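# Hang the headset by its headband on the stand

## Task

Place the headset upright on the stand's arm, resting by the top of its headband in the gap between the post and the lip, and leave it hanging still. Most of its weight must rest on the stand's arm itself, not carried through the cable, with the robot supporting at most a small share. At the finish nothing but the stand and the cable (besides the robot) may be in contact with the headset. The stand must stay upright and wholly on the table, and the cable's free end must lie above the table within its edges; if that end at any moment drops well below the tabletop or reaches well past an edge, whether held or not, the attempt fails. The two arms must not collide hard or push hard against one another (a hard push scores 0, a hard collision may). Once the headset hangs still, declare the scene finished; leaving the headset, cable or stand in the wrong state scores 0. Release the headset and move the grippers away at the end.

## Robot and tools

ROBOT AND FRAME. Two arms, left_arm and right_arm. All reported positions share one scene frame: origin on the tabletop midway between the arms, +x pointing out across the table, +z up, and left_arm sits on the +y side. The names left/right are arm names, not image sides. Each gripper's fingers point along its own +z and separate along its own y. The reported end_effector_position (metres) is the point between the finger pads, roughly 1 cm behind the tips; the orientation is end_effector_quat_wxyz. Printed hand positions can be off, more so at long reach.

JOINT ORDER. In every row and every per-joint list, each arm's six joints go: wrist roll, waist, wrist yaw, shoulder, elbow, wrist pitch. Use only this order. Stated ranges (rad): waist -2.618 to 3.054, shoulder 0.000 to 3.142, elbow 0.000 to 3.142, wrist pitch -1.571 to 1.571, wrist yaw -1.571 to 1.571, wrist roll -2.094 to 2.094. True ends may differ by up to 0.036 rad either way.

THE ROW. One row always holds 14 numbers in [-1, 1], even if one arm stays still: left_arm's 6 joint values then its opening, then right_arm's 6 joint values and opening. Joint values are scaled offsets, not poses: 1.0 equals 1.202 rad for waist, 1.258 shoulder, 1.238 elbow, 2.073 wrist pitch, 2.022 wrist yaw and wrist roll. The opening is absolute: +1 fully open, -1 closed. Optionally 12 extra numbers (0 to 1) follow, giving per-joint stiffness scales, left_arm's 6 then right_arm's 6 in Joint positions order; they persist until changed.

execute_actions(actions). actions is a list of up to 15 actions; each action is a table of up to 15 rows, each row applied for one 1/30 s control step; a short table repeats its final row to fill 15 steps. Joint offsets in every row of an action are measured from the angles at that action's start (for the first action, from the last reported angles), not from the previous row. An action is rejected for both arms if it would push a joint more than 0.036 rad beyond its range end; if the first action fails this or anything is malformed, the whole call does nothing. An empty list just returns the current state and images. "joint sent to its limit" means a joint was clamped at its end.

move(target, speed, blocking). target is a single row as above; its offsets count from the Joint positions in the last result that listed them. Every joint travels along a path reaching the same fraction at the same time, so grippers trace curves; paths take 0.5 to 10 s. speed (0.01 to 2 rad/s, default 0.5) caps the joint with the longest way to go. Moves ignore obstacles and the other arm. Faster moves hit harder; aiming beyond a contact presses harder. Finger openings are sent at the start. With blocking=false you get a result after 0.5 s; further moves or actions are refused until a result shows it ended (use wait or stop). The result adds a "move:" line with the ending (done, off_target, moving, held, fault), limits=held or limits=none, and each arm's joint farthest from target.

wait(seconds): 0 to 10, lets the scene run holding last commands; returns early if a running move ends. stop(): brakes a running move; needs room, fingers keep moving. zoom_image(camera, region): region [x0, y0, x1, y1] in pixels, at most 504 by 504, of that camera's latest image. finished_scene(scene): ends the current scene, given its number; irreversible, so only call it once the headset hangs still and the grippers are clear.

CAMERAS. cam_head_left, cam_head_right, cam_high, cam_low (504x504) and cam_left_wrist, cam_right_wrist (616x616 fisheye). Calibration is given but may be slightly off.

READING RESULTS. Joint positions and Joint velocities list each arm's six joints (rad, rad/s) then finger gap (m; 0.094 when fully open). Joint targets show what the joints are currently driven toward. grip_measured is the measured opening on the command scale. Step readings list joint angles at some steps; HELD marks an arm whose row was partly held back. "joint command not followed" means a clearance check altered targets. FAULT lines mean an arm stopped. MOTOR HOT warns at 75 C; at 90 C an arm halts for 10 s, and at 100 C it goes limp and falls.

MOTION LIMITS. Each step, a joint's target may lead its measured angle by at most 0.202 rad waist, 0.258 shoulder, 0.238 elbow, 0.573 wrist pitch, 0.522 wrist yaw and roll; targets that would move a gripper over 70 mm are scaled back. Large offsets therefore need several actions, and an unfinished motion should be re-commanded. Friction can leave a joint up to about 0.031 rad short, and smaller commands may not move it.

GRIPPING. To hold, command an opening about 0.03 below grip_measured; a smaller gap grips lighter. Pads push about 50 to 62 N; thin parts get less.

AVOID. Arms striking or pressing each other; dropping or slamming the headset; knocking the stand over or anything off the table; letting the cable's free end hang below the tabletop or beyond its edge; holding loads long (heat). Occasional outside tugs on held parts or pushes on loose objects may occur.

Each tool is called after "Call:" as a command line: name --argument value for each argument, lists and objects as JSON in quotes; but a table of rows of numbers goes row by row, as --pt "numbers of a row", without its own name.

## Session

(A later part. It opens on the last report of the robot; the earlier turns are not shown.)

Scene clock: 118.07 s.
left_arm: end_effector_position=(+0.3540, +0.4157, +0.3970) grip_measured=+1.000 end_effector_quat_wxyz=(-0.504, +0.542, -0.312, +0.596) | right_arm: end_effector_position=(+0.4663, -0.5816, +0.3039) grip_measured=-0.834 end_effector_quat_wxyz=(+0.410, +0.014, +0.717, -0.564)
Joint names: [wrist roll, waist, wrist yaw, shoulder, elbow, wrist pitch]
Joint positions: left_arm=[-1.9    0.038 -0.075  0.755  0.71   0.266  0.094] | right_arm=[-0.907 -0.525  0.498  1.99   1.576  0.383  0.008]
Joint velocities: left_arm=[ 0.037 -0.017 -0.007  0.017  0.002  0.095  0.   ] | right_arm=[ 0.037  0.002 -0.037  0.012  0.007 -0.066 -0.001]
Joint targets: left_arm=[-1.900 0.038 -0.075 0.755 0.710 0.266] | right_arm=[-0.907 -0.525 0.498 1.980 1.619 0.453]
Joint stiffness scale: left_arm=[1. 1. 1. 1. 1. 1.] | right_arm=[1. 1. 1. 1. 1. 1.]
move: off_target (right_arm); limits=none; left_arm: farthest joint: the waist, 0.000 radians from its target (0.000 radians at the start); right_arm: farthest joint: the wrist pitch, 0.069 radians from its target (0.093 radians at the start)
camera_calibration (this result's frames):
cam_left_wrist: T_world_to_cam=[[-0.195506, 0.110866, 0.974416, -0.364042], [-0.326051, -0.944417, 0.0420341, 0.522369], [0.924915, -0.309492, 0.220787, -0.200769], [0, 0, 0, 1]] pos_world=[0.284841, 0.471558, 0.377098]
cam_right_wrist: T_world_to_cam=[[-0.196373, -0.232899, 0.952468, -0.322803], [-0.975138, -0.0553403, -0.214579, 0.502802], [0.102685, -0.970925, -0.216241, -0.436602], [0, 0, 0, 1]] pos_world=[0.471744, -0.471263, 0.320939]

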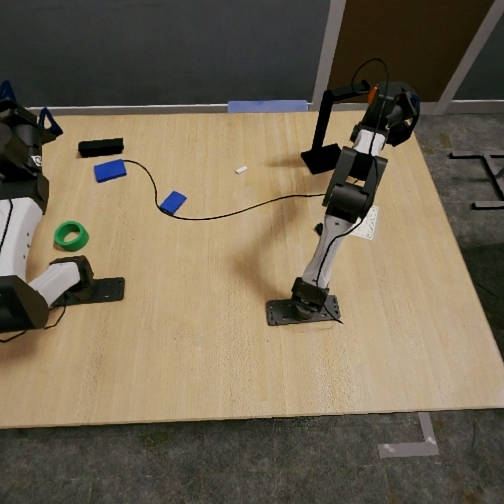

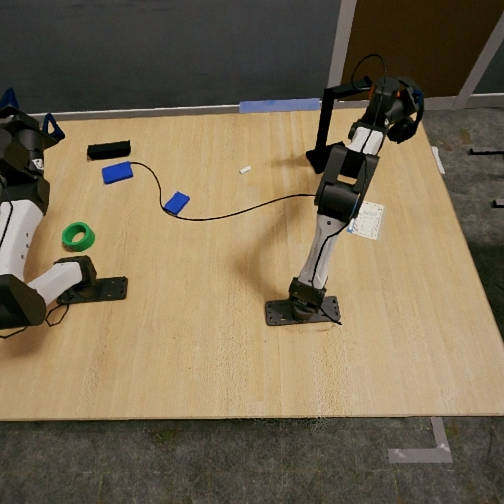

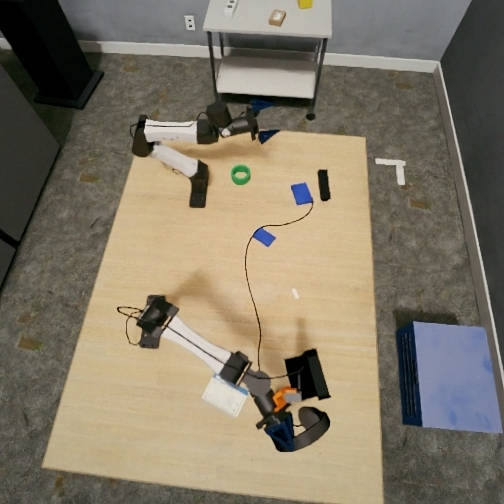

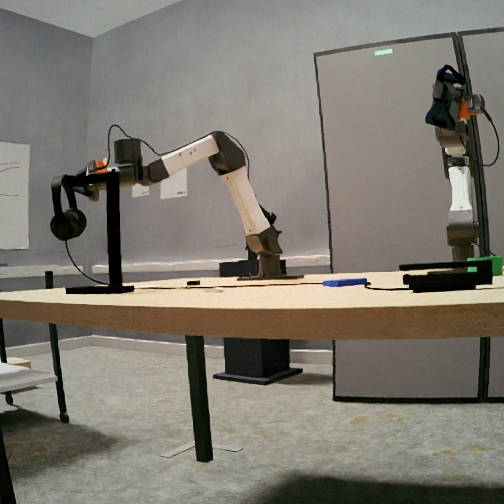

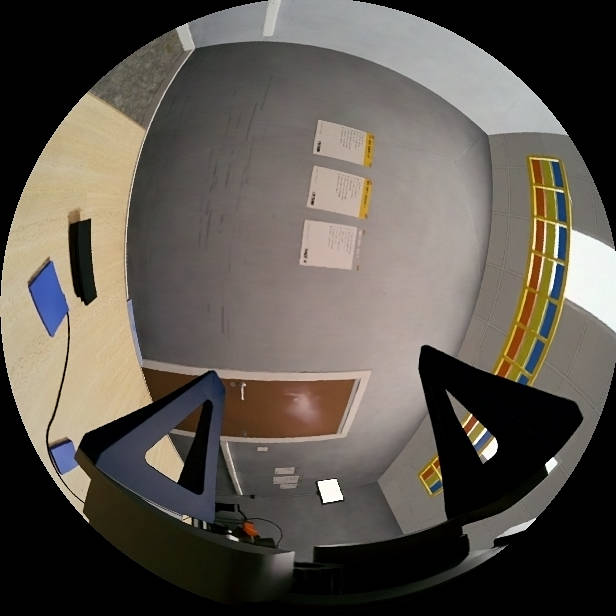

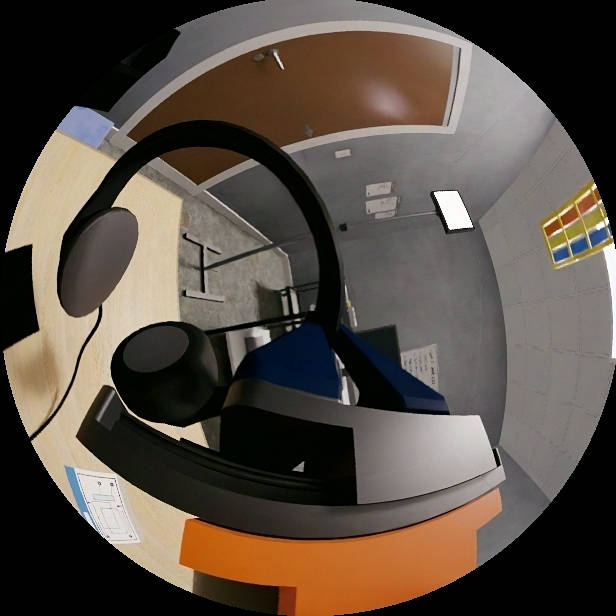

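Call:
move --target '[0,0,0,0,0,0,1,0,0.06,0.02,0.15,0.35,-0.045,-0.92]' --speed 0.3

Call:
move --target '[0,0,0,0,0,0,1,0,0.09,0.025,0,0.03,0.035,-0.92]' --speed 0.15

Scene clock: 136.37 s.
left_arm: end_effector_position=(+0.3540, +0.4157, +0.3970) grip_measured=+1.000 end_effector_quat_wxyz=(-0.504, +0.542, -0.312, +0.596) | right_arm: end_effector_position=(+0.5261, -0.5725, +0.3447) grip_measured=-0.834 end_effector_quat_wxyz=(+0.440, +0.016, +0.695, -0.568)
Joint names: [wrist roll, waist, wrist yaw, shoulder, elbow, wrist pitch]
Joint positions: left_arm=[-1.9    0.038 -0.075  0.755  0.71   0.266  0.094] | right_arm=[-0.907 -0.464  0.53   2.183  1.97   0.251  0.008]
Joint velocities: left_arm=[-0.037 -0.007 -0.081 -0.017  0.007  0.051  0.   ] | right_arm=[-0.037  0.022 -0.037  0.017 -0.007  0.066  0.   ]
Joint targets: left_arm=[-1.900 0.038 -0.075 0.755 0.710 0.266] | right_arm=[-0.907 -0.453 0.538 2.179 2.009 0.289]
Joint stiffness scale: left_arm=[1. 1. 1. 1. 1. 1.] | right_arm=[1. 1. 1. 1. 1. 1.]
move: off_target (right_arm); limits=none; left_arm: farthest joint: the waist, 0.000 radians from its target (0.000 radians at the start); right_arm: farthest joint: the elbow, 0.039 radians from its target (0.433 radians at the start)
camera_calibration (this result's frames):
cam_left_wrist: T_world_to_cam=[[-0.195506, 0.110866, 0.974416, -0.364042], [-0.326051, -0.944417, 0.0420341, 0.522369], [0.924915, -0.309492, 0.220787, -0.200769], [0, 0, 0, 1]] pos_world=[0.284841, 0.471558, 0.377098]
cam_right_wrist: T_world_to_cam=[[-0.24943, -0.211904, 0.944924, -0.305284], [-0.957733, -0.0903987, -0.273084, 0.561272], [0.143287, -0.973101, -0.1804, -0.459963], [0, 0, 0, 1]] pos_world=[0.527309, -0.461543, 0.358767]

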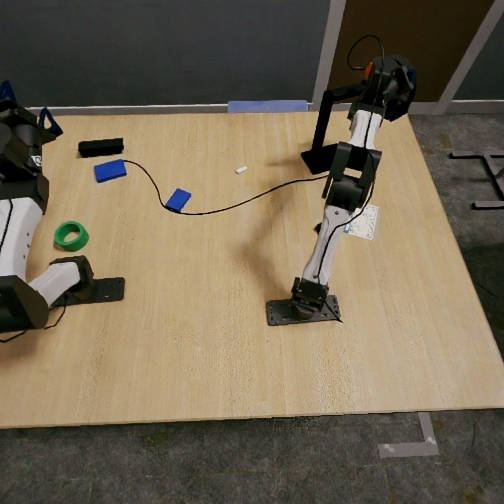

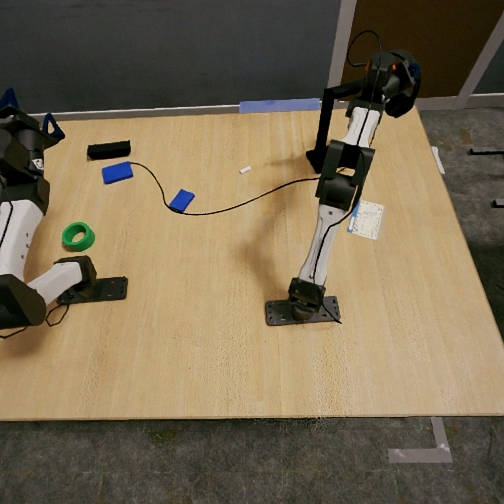

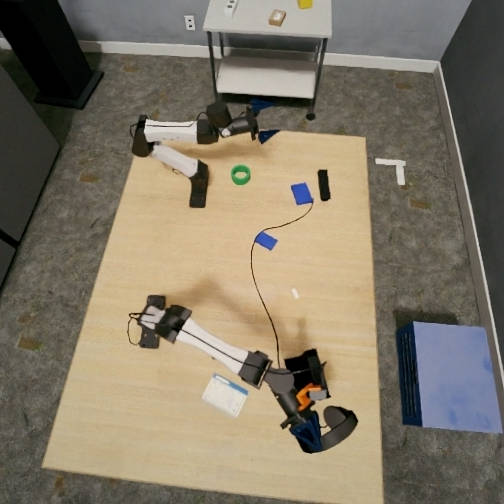

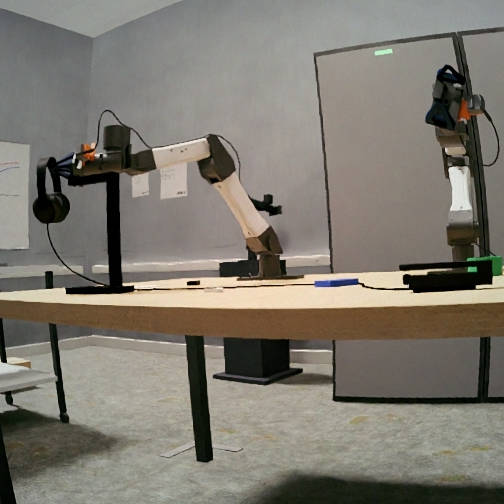

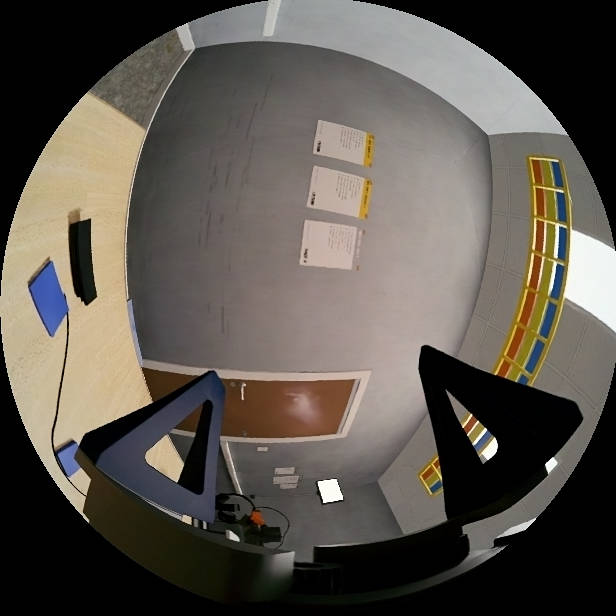

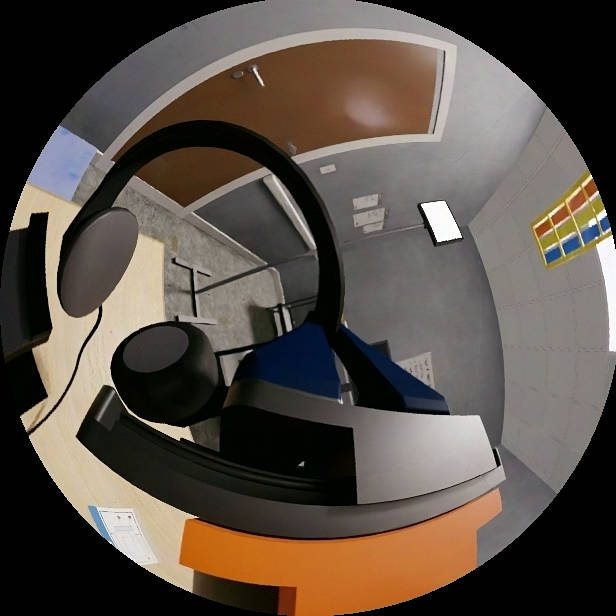

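Scene clock: 137.63 s.
left_arm: end_effector_position=(+0.3540, +0.4157, +0.3970) grip_measured=+1.000 end_effector_quat_wxyz=(-0.504, +0.542, -0.312, +0.596) | right_arm: end_effector_position=(+0.5530, -0.5198, +0.3401) grip_measured=-0.834 end_effector_quat_wxyz=(+0.455, -0.005, +0.697, -0.554)
Joint names: [wrist roll, waist, wrist yaw, shoulder, elbow, wrist pitch]
Joint positions: left_arm=[-1.9    0.038 -0.075  0.755  0.71   0.266  0.094] | right_arm=[-0.907 -0.363  0.573  2.192  1.97   0.254  0.008]
Joint velocities: left_arm=[ 0.022  0.012 -0.051 -0.007  0.002 -0.051  0.   ] | right_arm=[-0.051 -0.002  0.022 -0.017 -0.007  0.007 -0.001]
Joint targets: left_arm=[-1.900 0.038 -0.075 0.755 0.710 0.266] | right_arm=[-0.907 -0.355 0.581 2.183 2.007 0.323]
Joint stiffness scale: left_arm=[1. 1. 1. 1. 1. 1.] | right_arm=[1. 1. 1. 1. 1. 1.]
move: off_target (right_arm); limits=none; left_arm: farthest joint: the waist, 0.000 radians from its target (0.000 radians at the start); right_arm: farthest joint: the wrist pitch, 0.069 radians from its target (0.073 radians at the start)
camera_calibration (this result's frames):
cam_left_wrist: T_world_to_cam=[[-0.195506, 0.110866, 0.974416, -0.364042], [-0.326051, -0.944417, 0.0420341, 0.522369], [0.924915, -0.309492, 0.220787, -0.200769], [0, 0, 0, 1]] pos_world=[0.284841, 0.471558, 0.377098]
cam_right_wrist: T_world_to_cam=[[-0.232733, -0.228845, 0.945233, -0.301186], [-0.952027, -0.14496, -0.269502, 0.557839], [0.198695, -0.962609, -0.184129, -0.437374], [0, 0, 0, 1]] pos_world=[0.547885, -0.40908, 0.354496]

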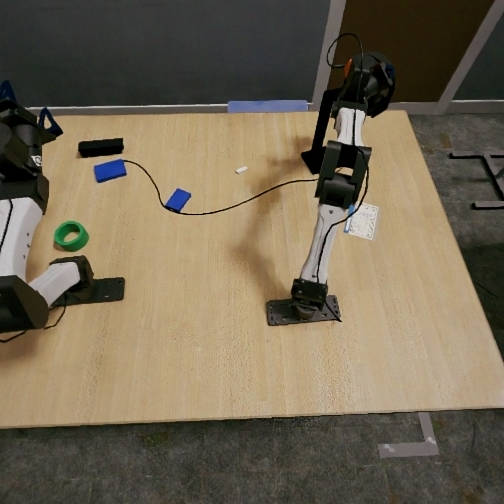

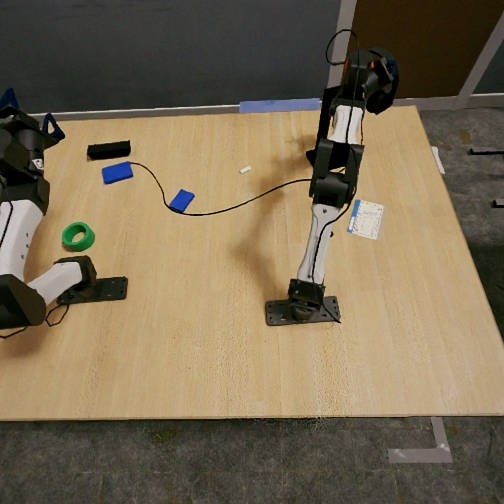

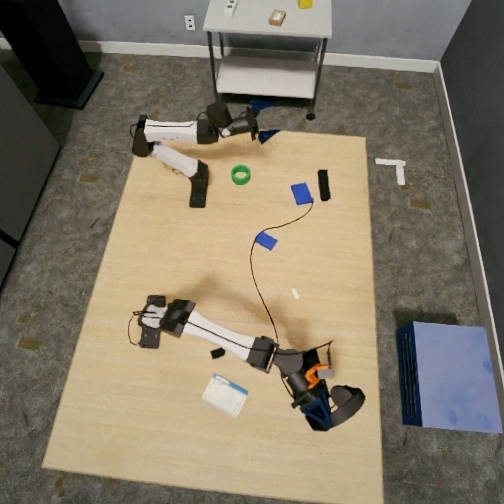

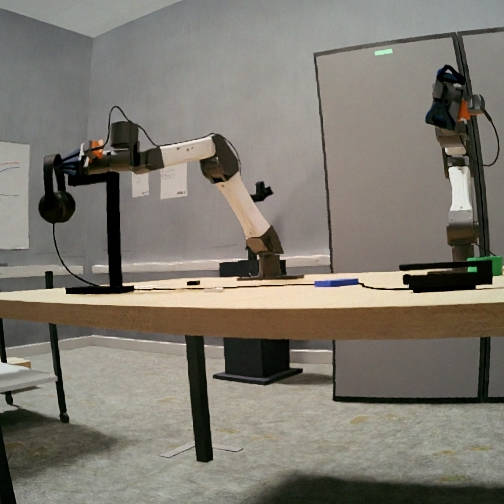

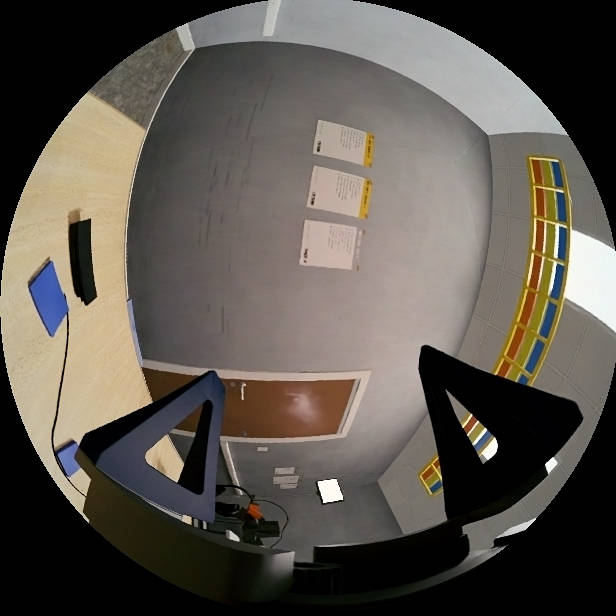

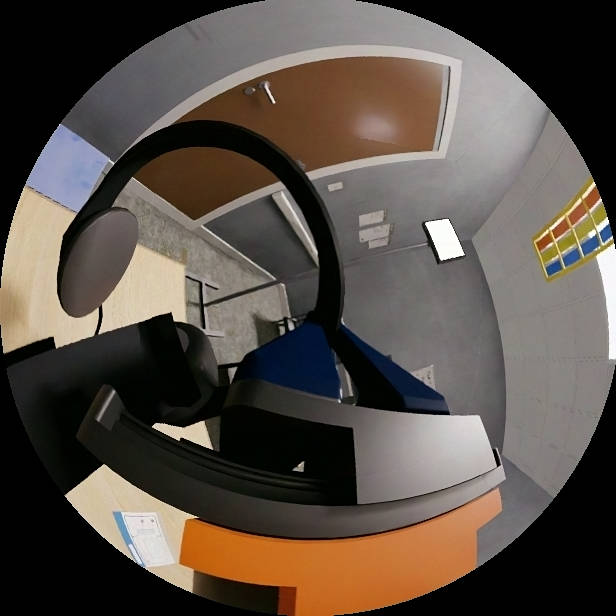

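Call:
move --target '[0,0,0,0,0,0,1,0,0,0,-0.215,-0.3,0.085,-0.92]' --speed 0.25

Call:
move --target '[0,0,0,0,0,0,1,0,0,-0.05,0,0.02,0.035,-0.92]' --speed 0.12

Scene clock: 161.83 s.
left_arm: end_effector_position=(+0.3540, +0.4157, +0.3970) grip_measured=+1.000 end_effector_quat_wxyz=(-0.504, +0.542, -0.312, +0.596) | right_arm: end_effector_position=(+0.4992, -0.5032, +0.3361) grip_measured=-0.834 end_effector_quat_wxyz=(+0.450, -0.007, +0.702, -0.552)
Joint names: [wrist roll, waist, wrist yaw, shoulder, elbow, wrist pitch]
Joint positions: left_arm=[-1.9    0.038 -0.075  0.755  0.71   0.266  0.094] | right_arm=[-0.907 -0.363  0.574  1.954  1.609  0.363  0.008]
Joint velocities: left_arm=[-0.007 -0.012 -0.022 -0.007 -0.012 -0.037  0.   ] | right_arm=[-0.007  0.007  0.007 -0.007  0.002  0.022 -0.   ]
Joint targets: left_arm=[-1.900 0.038 -0.075 0.755 0.710 0.266] | right_arm=[-0.907 -0.363 0.573 1.921 1.598 0.431]
Joint stiffness scale: left_arm=[1. 1. 1. 1. 1. 1.] | right_arm=[1. 1. 1. 1. 1. 1.]
move: off_target (right_arm); limits=none; left_arm: farthest joint: the waist, 0.000 radians from its target (0.000 radians at the start); right_arm: farthest joint: the wrist pitch, 0.067 radians from its target (0.176 radians at the start)
camera_calibration (this result's frames):
cam_left_wrist: T_world_to_cam=[[-0.195506, 0.110866, 0.974416, -0.364042], [-0.326051, -0.944417, 0.0420341, 0.522369], [0.924915, -0.309492, 0.220787, -0.200769], [0, 0, 0, 1]] pos_world=[0.284841, 0.471558, 0.377098]
cam_right_wrist: T_world_to_cam=[[-0.220531, -0.232821, 0.947185, -0.314915], [-0.955662, -0.142697, -0.25758, 0.506882], [0.195131, -0.961994, -0.191029, -0.407007], [0, 0, 0, 1]] pos_world=[0.494379, -0.392526, 0.351095]

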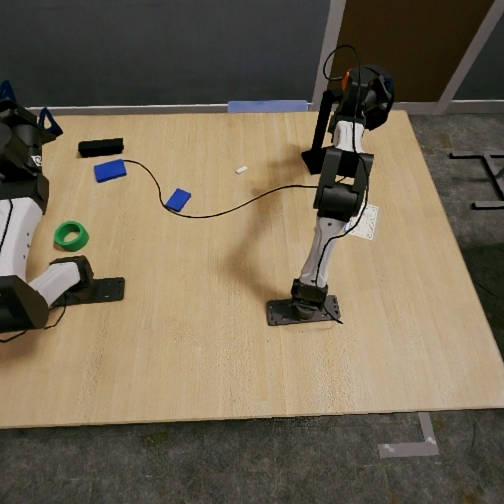

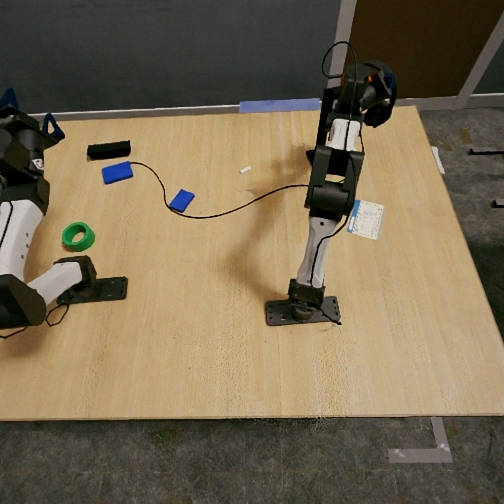

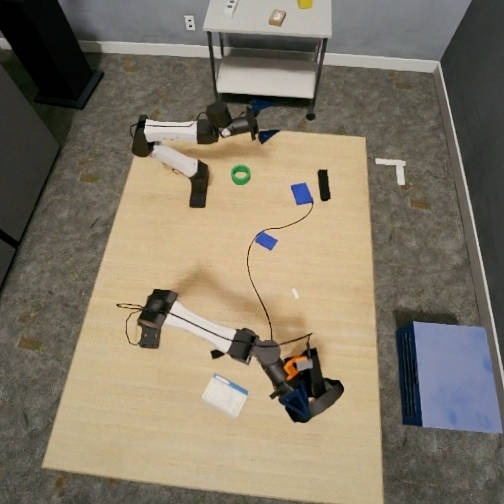

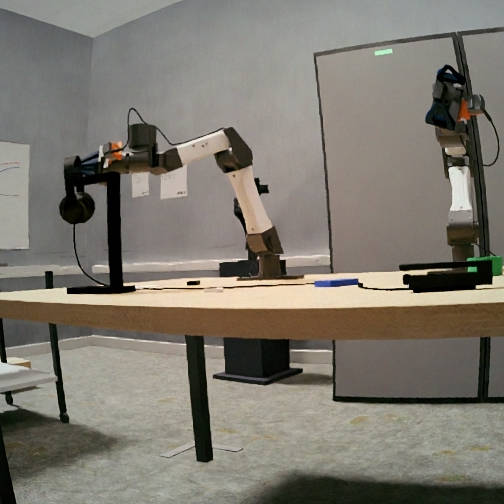

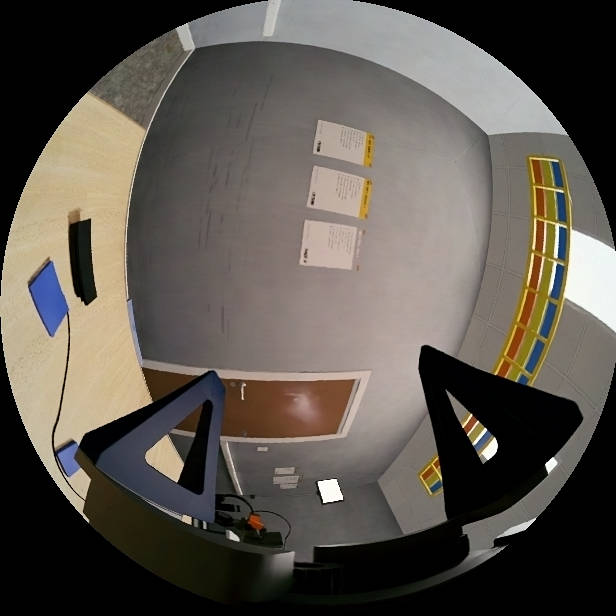

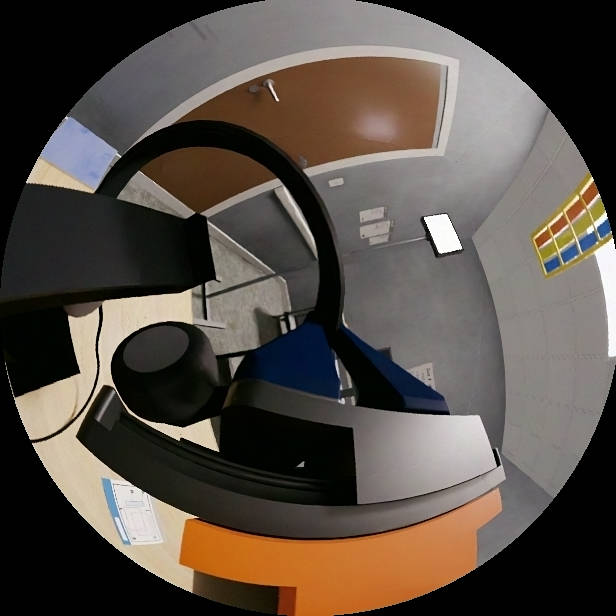

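Scene clock: 163.17 s.
left_arm: end_effector_position=(+0.3540, +0.4157, +0.3970) grip_measured=+1.000 end_effector_quat_wxyz=(-0.504, +0.542, -0.312, +0.596) | right_arm: end_effector_position=(+0.5111, -0.4923, +0.3372) grip_measured=-0.834 end_effector_quat_wxyz=(+0.477, -0.040, +0.699, -0.532)
Joint names: [wrist roll, waist, wrist yaw, shoulder, elbow, wrist pitch]
Joint positions: left_arm=[-1.9    0.038 -0.075  0.755  0.71   0.266  0.094] | right_arm=[-0.907 -0.363  0.48   1.954  1.609  0.368  0.008]
Joint velocities: left_arm=[ 0.022 -0.007 -0.022 -0.017 -0.017 -0.022  0.   ] | right_arm=[ 0.066 -0.007  0.007 -0.042 -0.002  0.022  0.   ]
Joint targets: left_arm=[-1.900 0.038 -0.075 0.755 0.710 0.266] | right_arm=[-0.907 -0.363 0.473 1.954 1.633 0.436]
Joint stiffness scale: left_arm=[1. 1. 1. 1. 1. 1.] | right_arm=[1. 1. 1. 1. 1. 1.]
move: off_target (right_arm); limits=none; left_arm: farthest joint: the waist, 0.000 radians from its target (0.000 radians at the start); right_arm: farthest joint: the wrist pitch, 0.068 radians from its target (0.072 radians at the start)
camera_calibration (this result's frames):
cam_left_wrist: T_world_to_cam=[[-0.195506, 0.110866, 0.974416, -0.364042], [-0.326051, -0.944417, 0.0420341, 0.522369], [0.924915, -0.309492, 0.220787, -0.200769], [0, 0, 0, 1]] pos_world=[0.284841, 0.471558, 0.377098]
cam_right_wrist: T_world_to_cam=[[-0.201029, -0.249748, 0.947213, -0.329092], [-0.937079, -0.232721, -0.260239, 0.467197], [0.28543, -0.939929, -0.18725, -0.435159], [0, 0, 0, 1]] pos_world=[0.495851, -0.382483, 0.351819]

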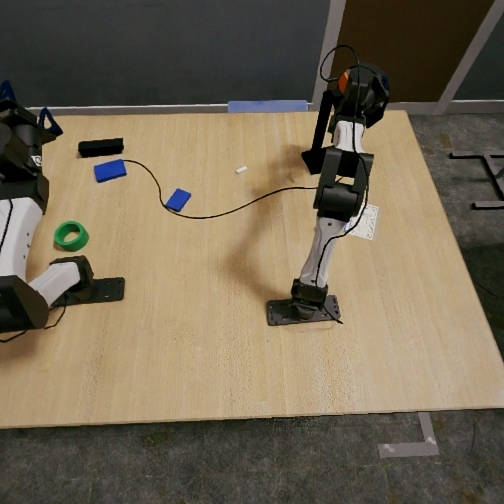

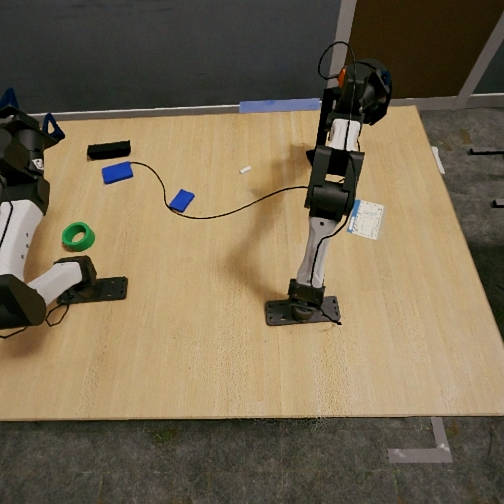

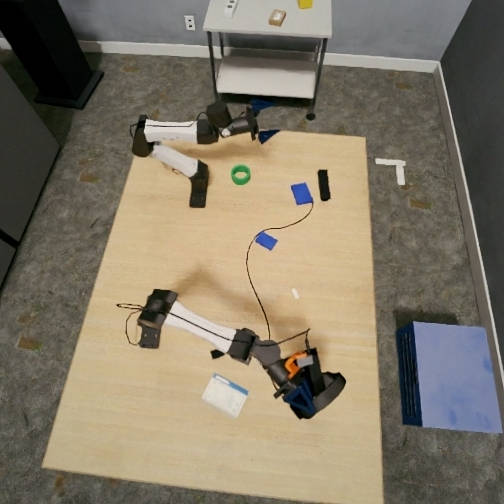

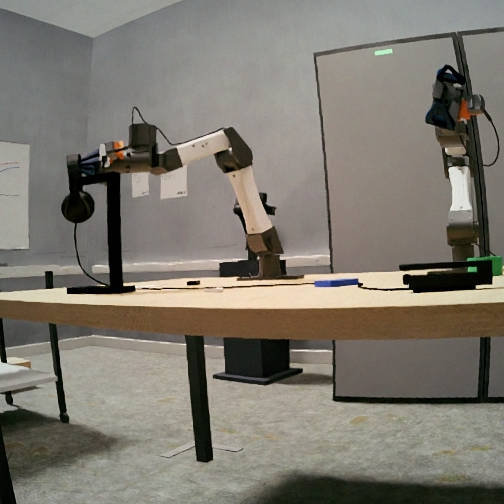

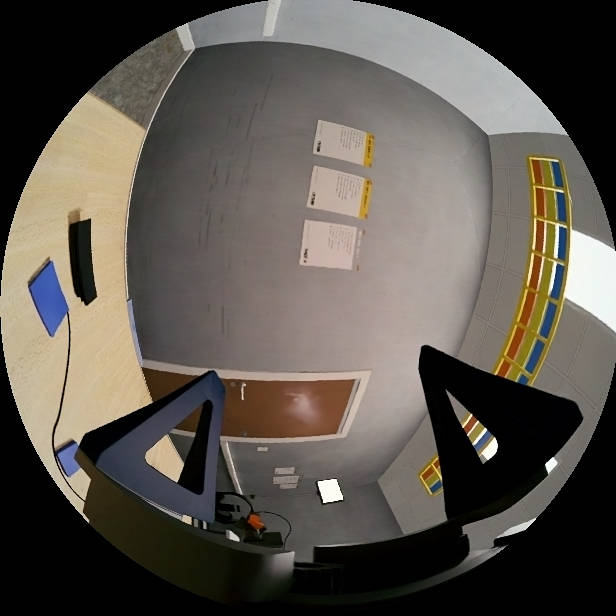

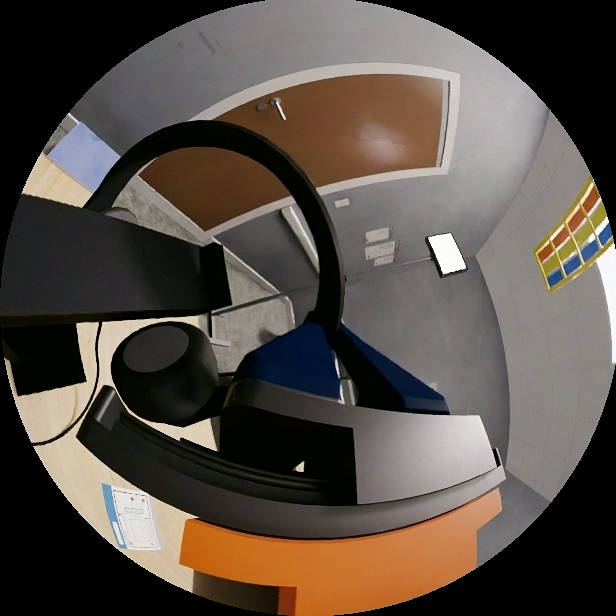

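Call:
move --target '[0,0,0,0,0,0,1,0,0.085,0,-0.14,-0.19,0.07,-0.92]' --speed 0.15

Call:
move --target '[0,0,0,0,0,0,1,0,0,0,0,-0.07,0.065,-0.92]' --speed 0.1

Scene clock: 176.20 s.
left_arm: end_effector_position=(+0.3540, +0.4157, +0.3970) grip_measured=+1.000 end_effector_quat_wxyz=(-0.504, +0.542, -0.312, +0.596) | right_arm: end_effector_position=(+0.4916, -0.4384, +0.3258) grip_measured=-0.834 end_effector_quat_wxyz=(+0.492, -0.070, +0.699, -0.514)
Joint names: [wrist roll, waist, wrist yaw, shoulder, elbow, wrist pitch]
Joint positions: left_arm=[-1.9    0.038 -0.075  0.755  0.71   0.266  0.094] | right_arm=[-0.913 -0.279  0.49   1.812  1.382  0.444  0.008]
Joint velocities: left_arm=[ 0.037 -0.012 -0.051  0.002 -0.022 -0.037  0.   ] | right_arm=[-0.007  0.007 -0.051 -0.022 -0.022  0.081 -0.   ]
Joint targets: left_arm=[-1.900 0.038 -0.075 0.755 0.710 0.266] | right_arm=[-0.907 -0.261 0.480 1.777 1.374 0.513]
Joint stiffness scale: left_arm=[1. 1. 1. 1. 1. 1.] | right_arm=[1. 1. 1. 1. 1. 1.]
move: off_target (right_arm); limits=none; left_arm: farthest joint: the waist, 0.000 radians from its target (0.000 radians at the start); right_arm: farthest joint: the wrist pitch, 0.069 radians from its target (0.146 radians at the start)
camera_calibration (this result's frames):
cam_left_wrist: T_world_to_cam=[[-0.195506, 0.110866, 0.974416, -0.364042], [-0.326051, -0.944417, 0.0420341, 0.522369], [0.924915, -0.309492, 0.220787, -0.200769], [0, 0, 0, 1]] pos_world=[0.284841, 0.471558, 0.377098]
cam_right_wrist: T_world_to_cam=[[-0.171037, -0.26171, 0.949871, -0.329637], [-0.920145, -0.302244, -0.24896, 0.416015], [0.352248, -0.9166, -0.189116, -0.403087], [0, 0, 0, 1]] pos_world=[0.468401, -0.330001, 0.340453]

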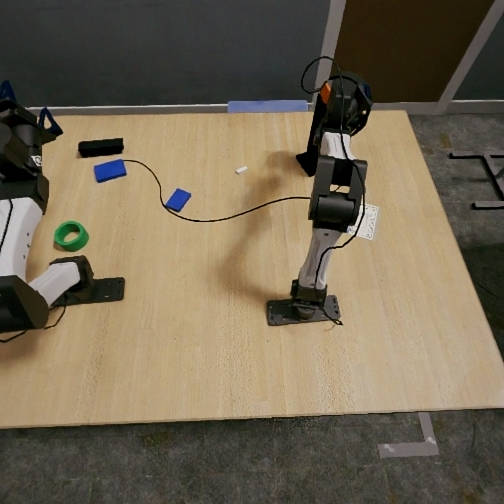

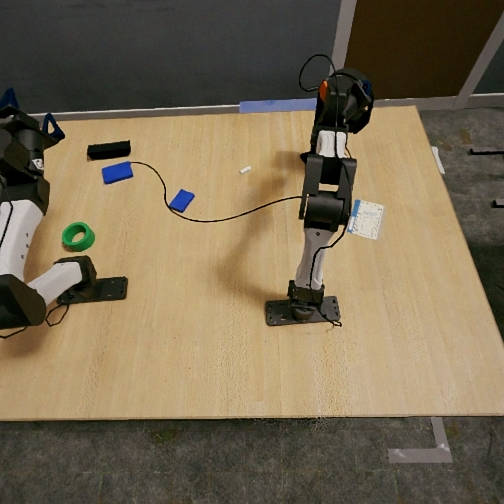

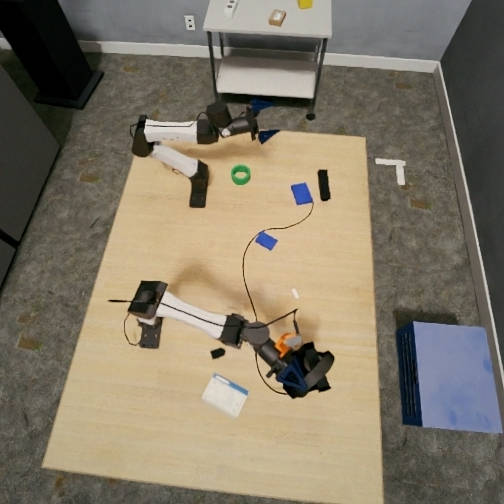

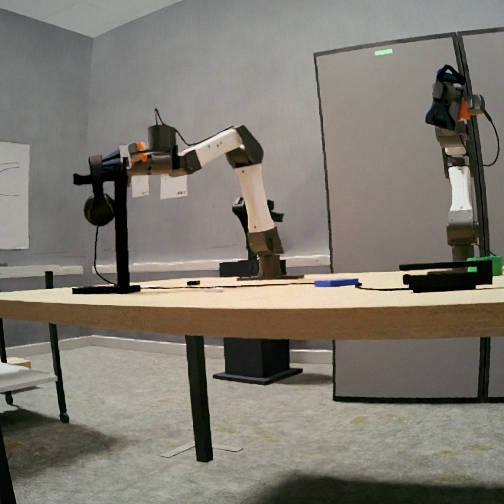

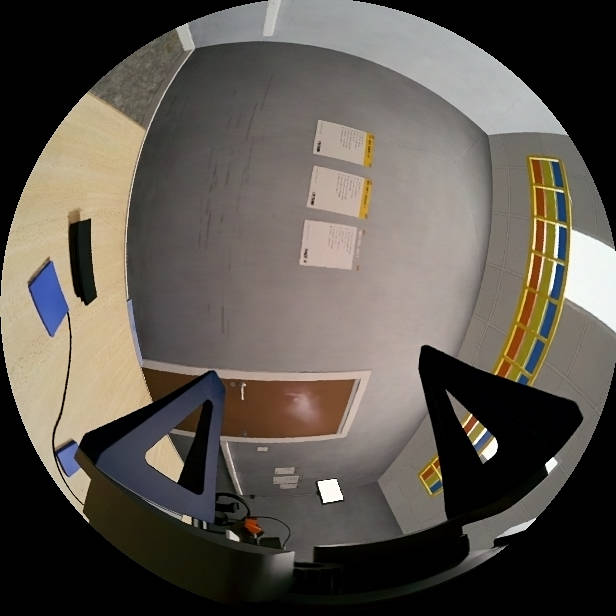

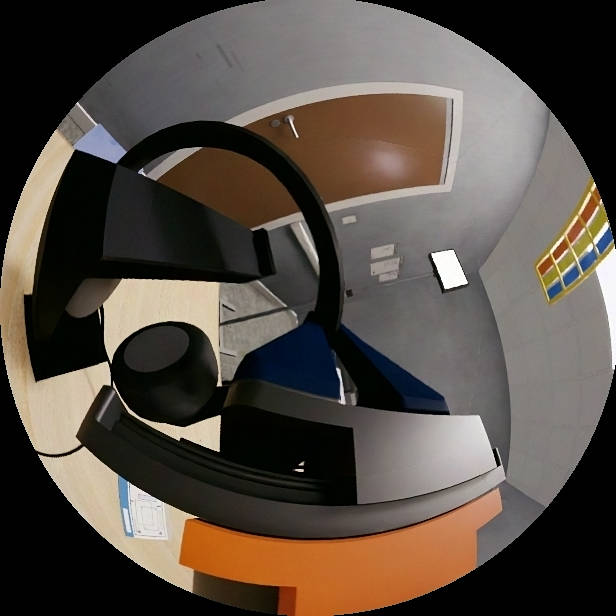

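Scene clock: 177.93 s.
left_arm: end_effector_position=(+0.3540, +0.4157, +0.3970) grip_measured=+1.000 end_effector_quat_wxyz=(-0.504, +0.542, -0.312, +0.596) | right_arm: end_effector_position=(+0.4861, -0.4391, +0.3094) grip_measured=-0.834 end_effector_quat_wxyz=(+0.492, -0.064, +0.697, -0.518)
Joint names: [wrist roll, waist, wrist yaw, shoulder, elbow, wrist pitch]
Joint positions: left_arm=[-1.9    0.038 -0.075  0.755  0.71   0.266  0.094] | right_arm=[-0.913 -0.279  0.502  1.812  1.309  0.525  0.008]
Joint velocities: left_arm=[ 0.022  0.017  0.051  0.002 -0.002 -0.022  0.   ] | right_arm=[-0.066  0.007  0.007  0.017 -0.012  0.007  0.   ]
Joint targets: left_arm=[-1.900 0.038 -0.075 0.755 0.710 0.266] | right_arm=[-0.913 -0.279 0.490 1.812 1.296 0.579]
Joint stiffness scale: left_arm=[1. 1. 1. 1. 1. 1.] | right_arm=[1. 1. 1. 1. 1. 1.]
move: off_target (right_arm); limits=none; left_arm: farthest joint: the waist, 0.000 radians from its target (0.000 radians at the start); right_arm: farthest joint: the wrist pitch, 0.054 radians from its target (0.135 radians at the start)
camera_calibration (this result's frames):
cam_left_wrist: T_world_to_cam=[[-0.195506, 0.110866, 0.974416, -0.364042], [-0.326051, -0.944417, 0.0420341, 0.522369], [0.924915, -0.309492, 0.220787, -0.200769], [0, 0, 0, 1]] pos_world=[0.284841, 0.471558, 0.377098]
cam_right_wrist: T_world_to_cam=[[-0.181192, -0.257868, 0.949038, -0.308314], [-0.922054, -0.291076, -0.25513, 0.414387], [0.342032, -0.921292, -0.185028, -0.403276], [0, 0, 0, 1]] pos_world=[0.464157, -0.330421, 0.323707]

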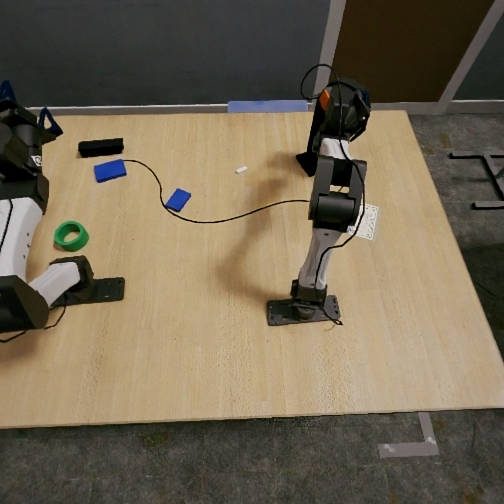

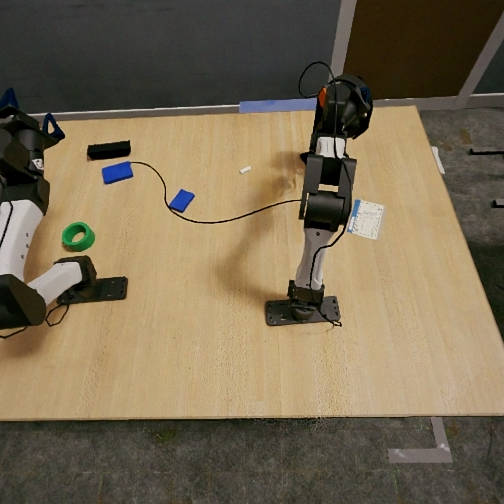

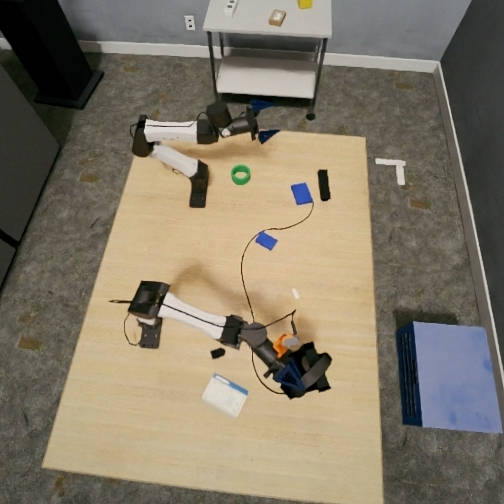

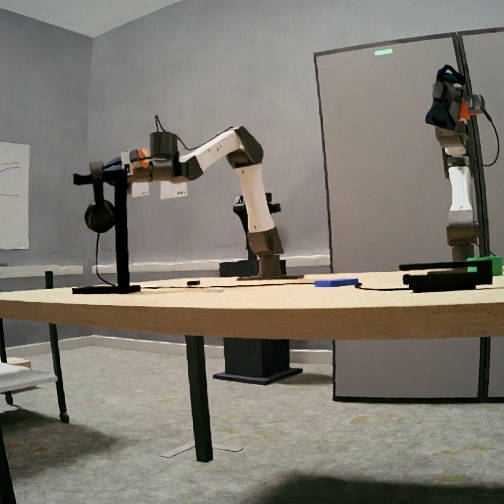

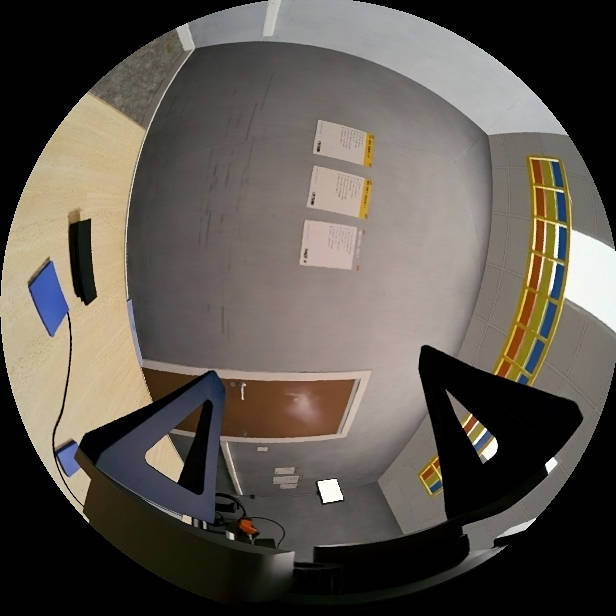

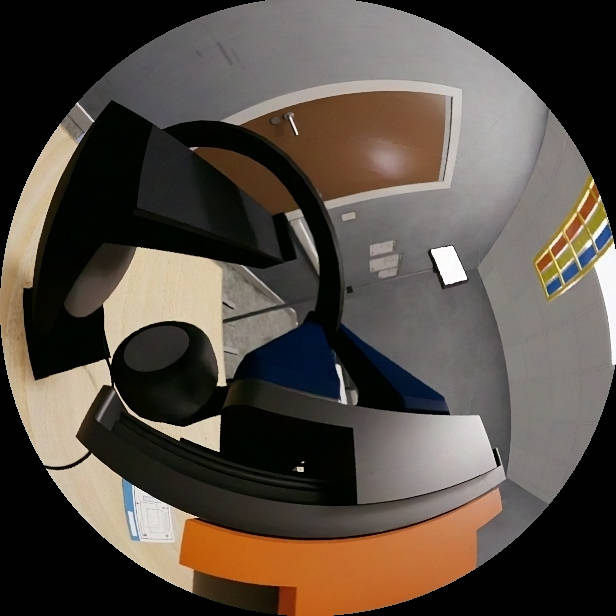

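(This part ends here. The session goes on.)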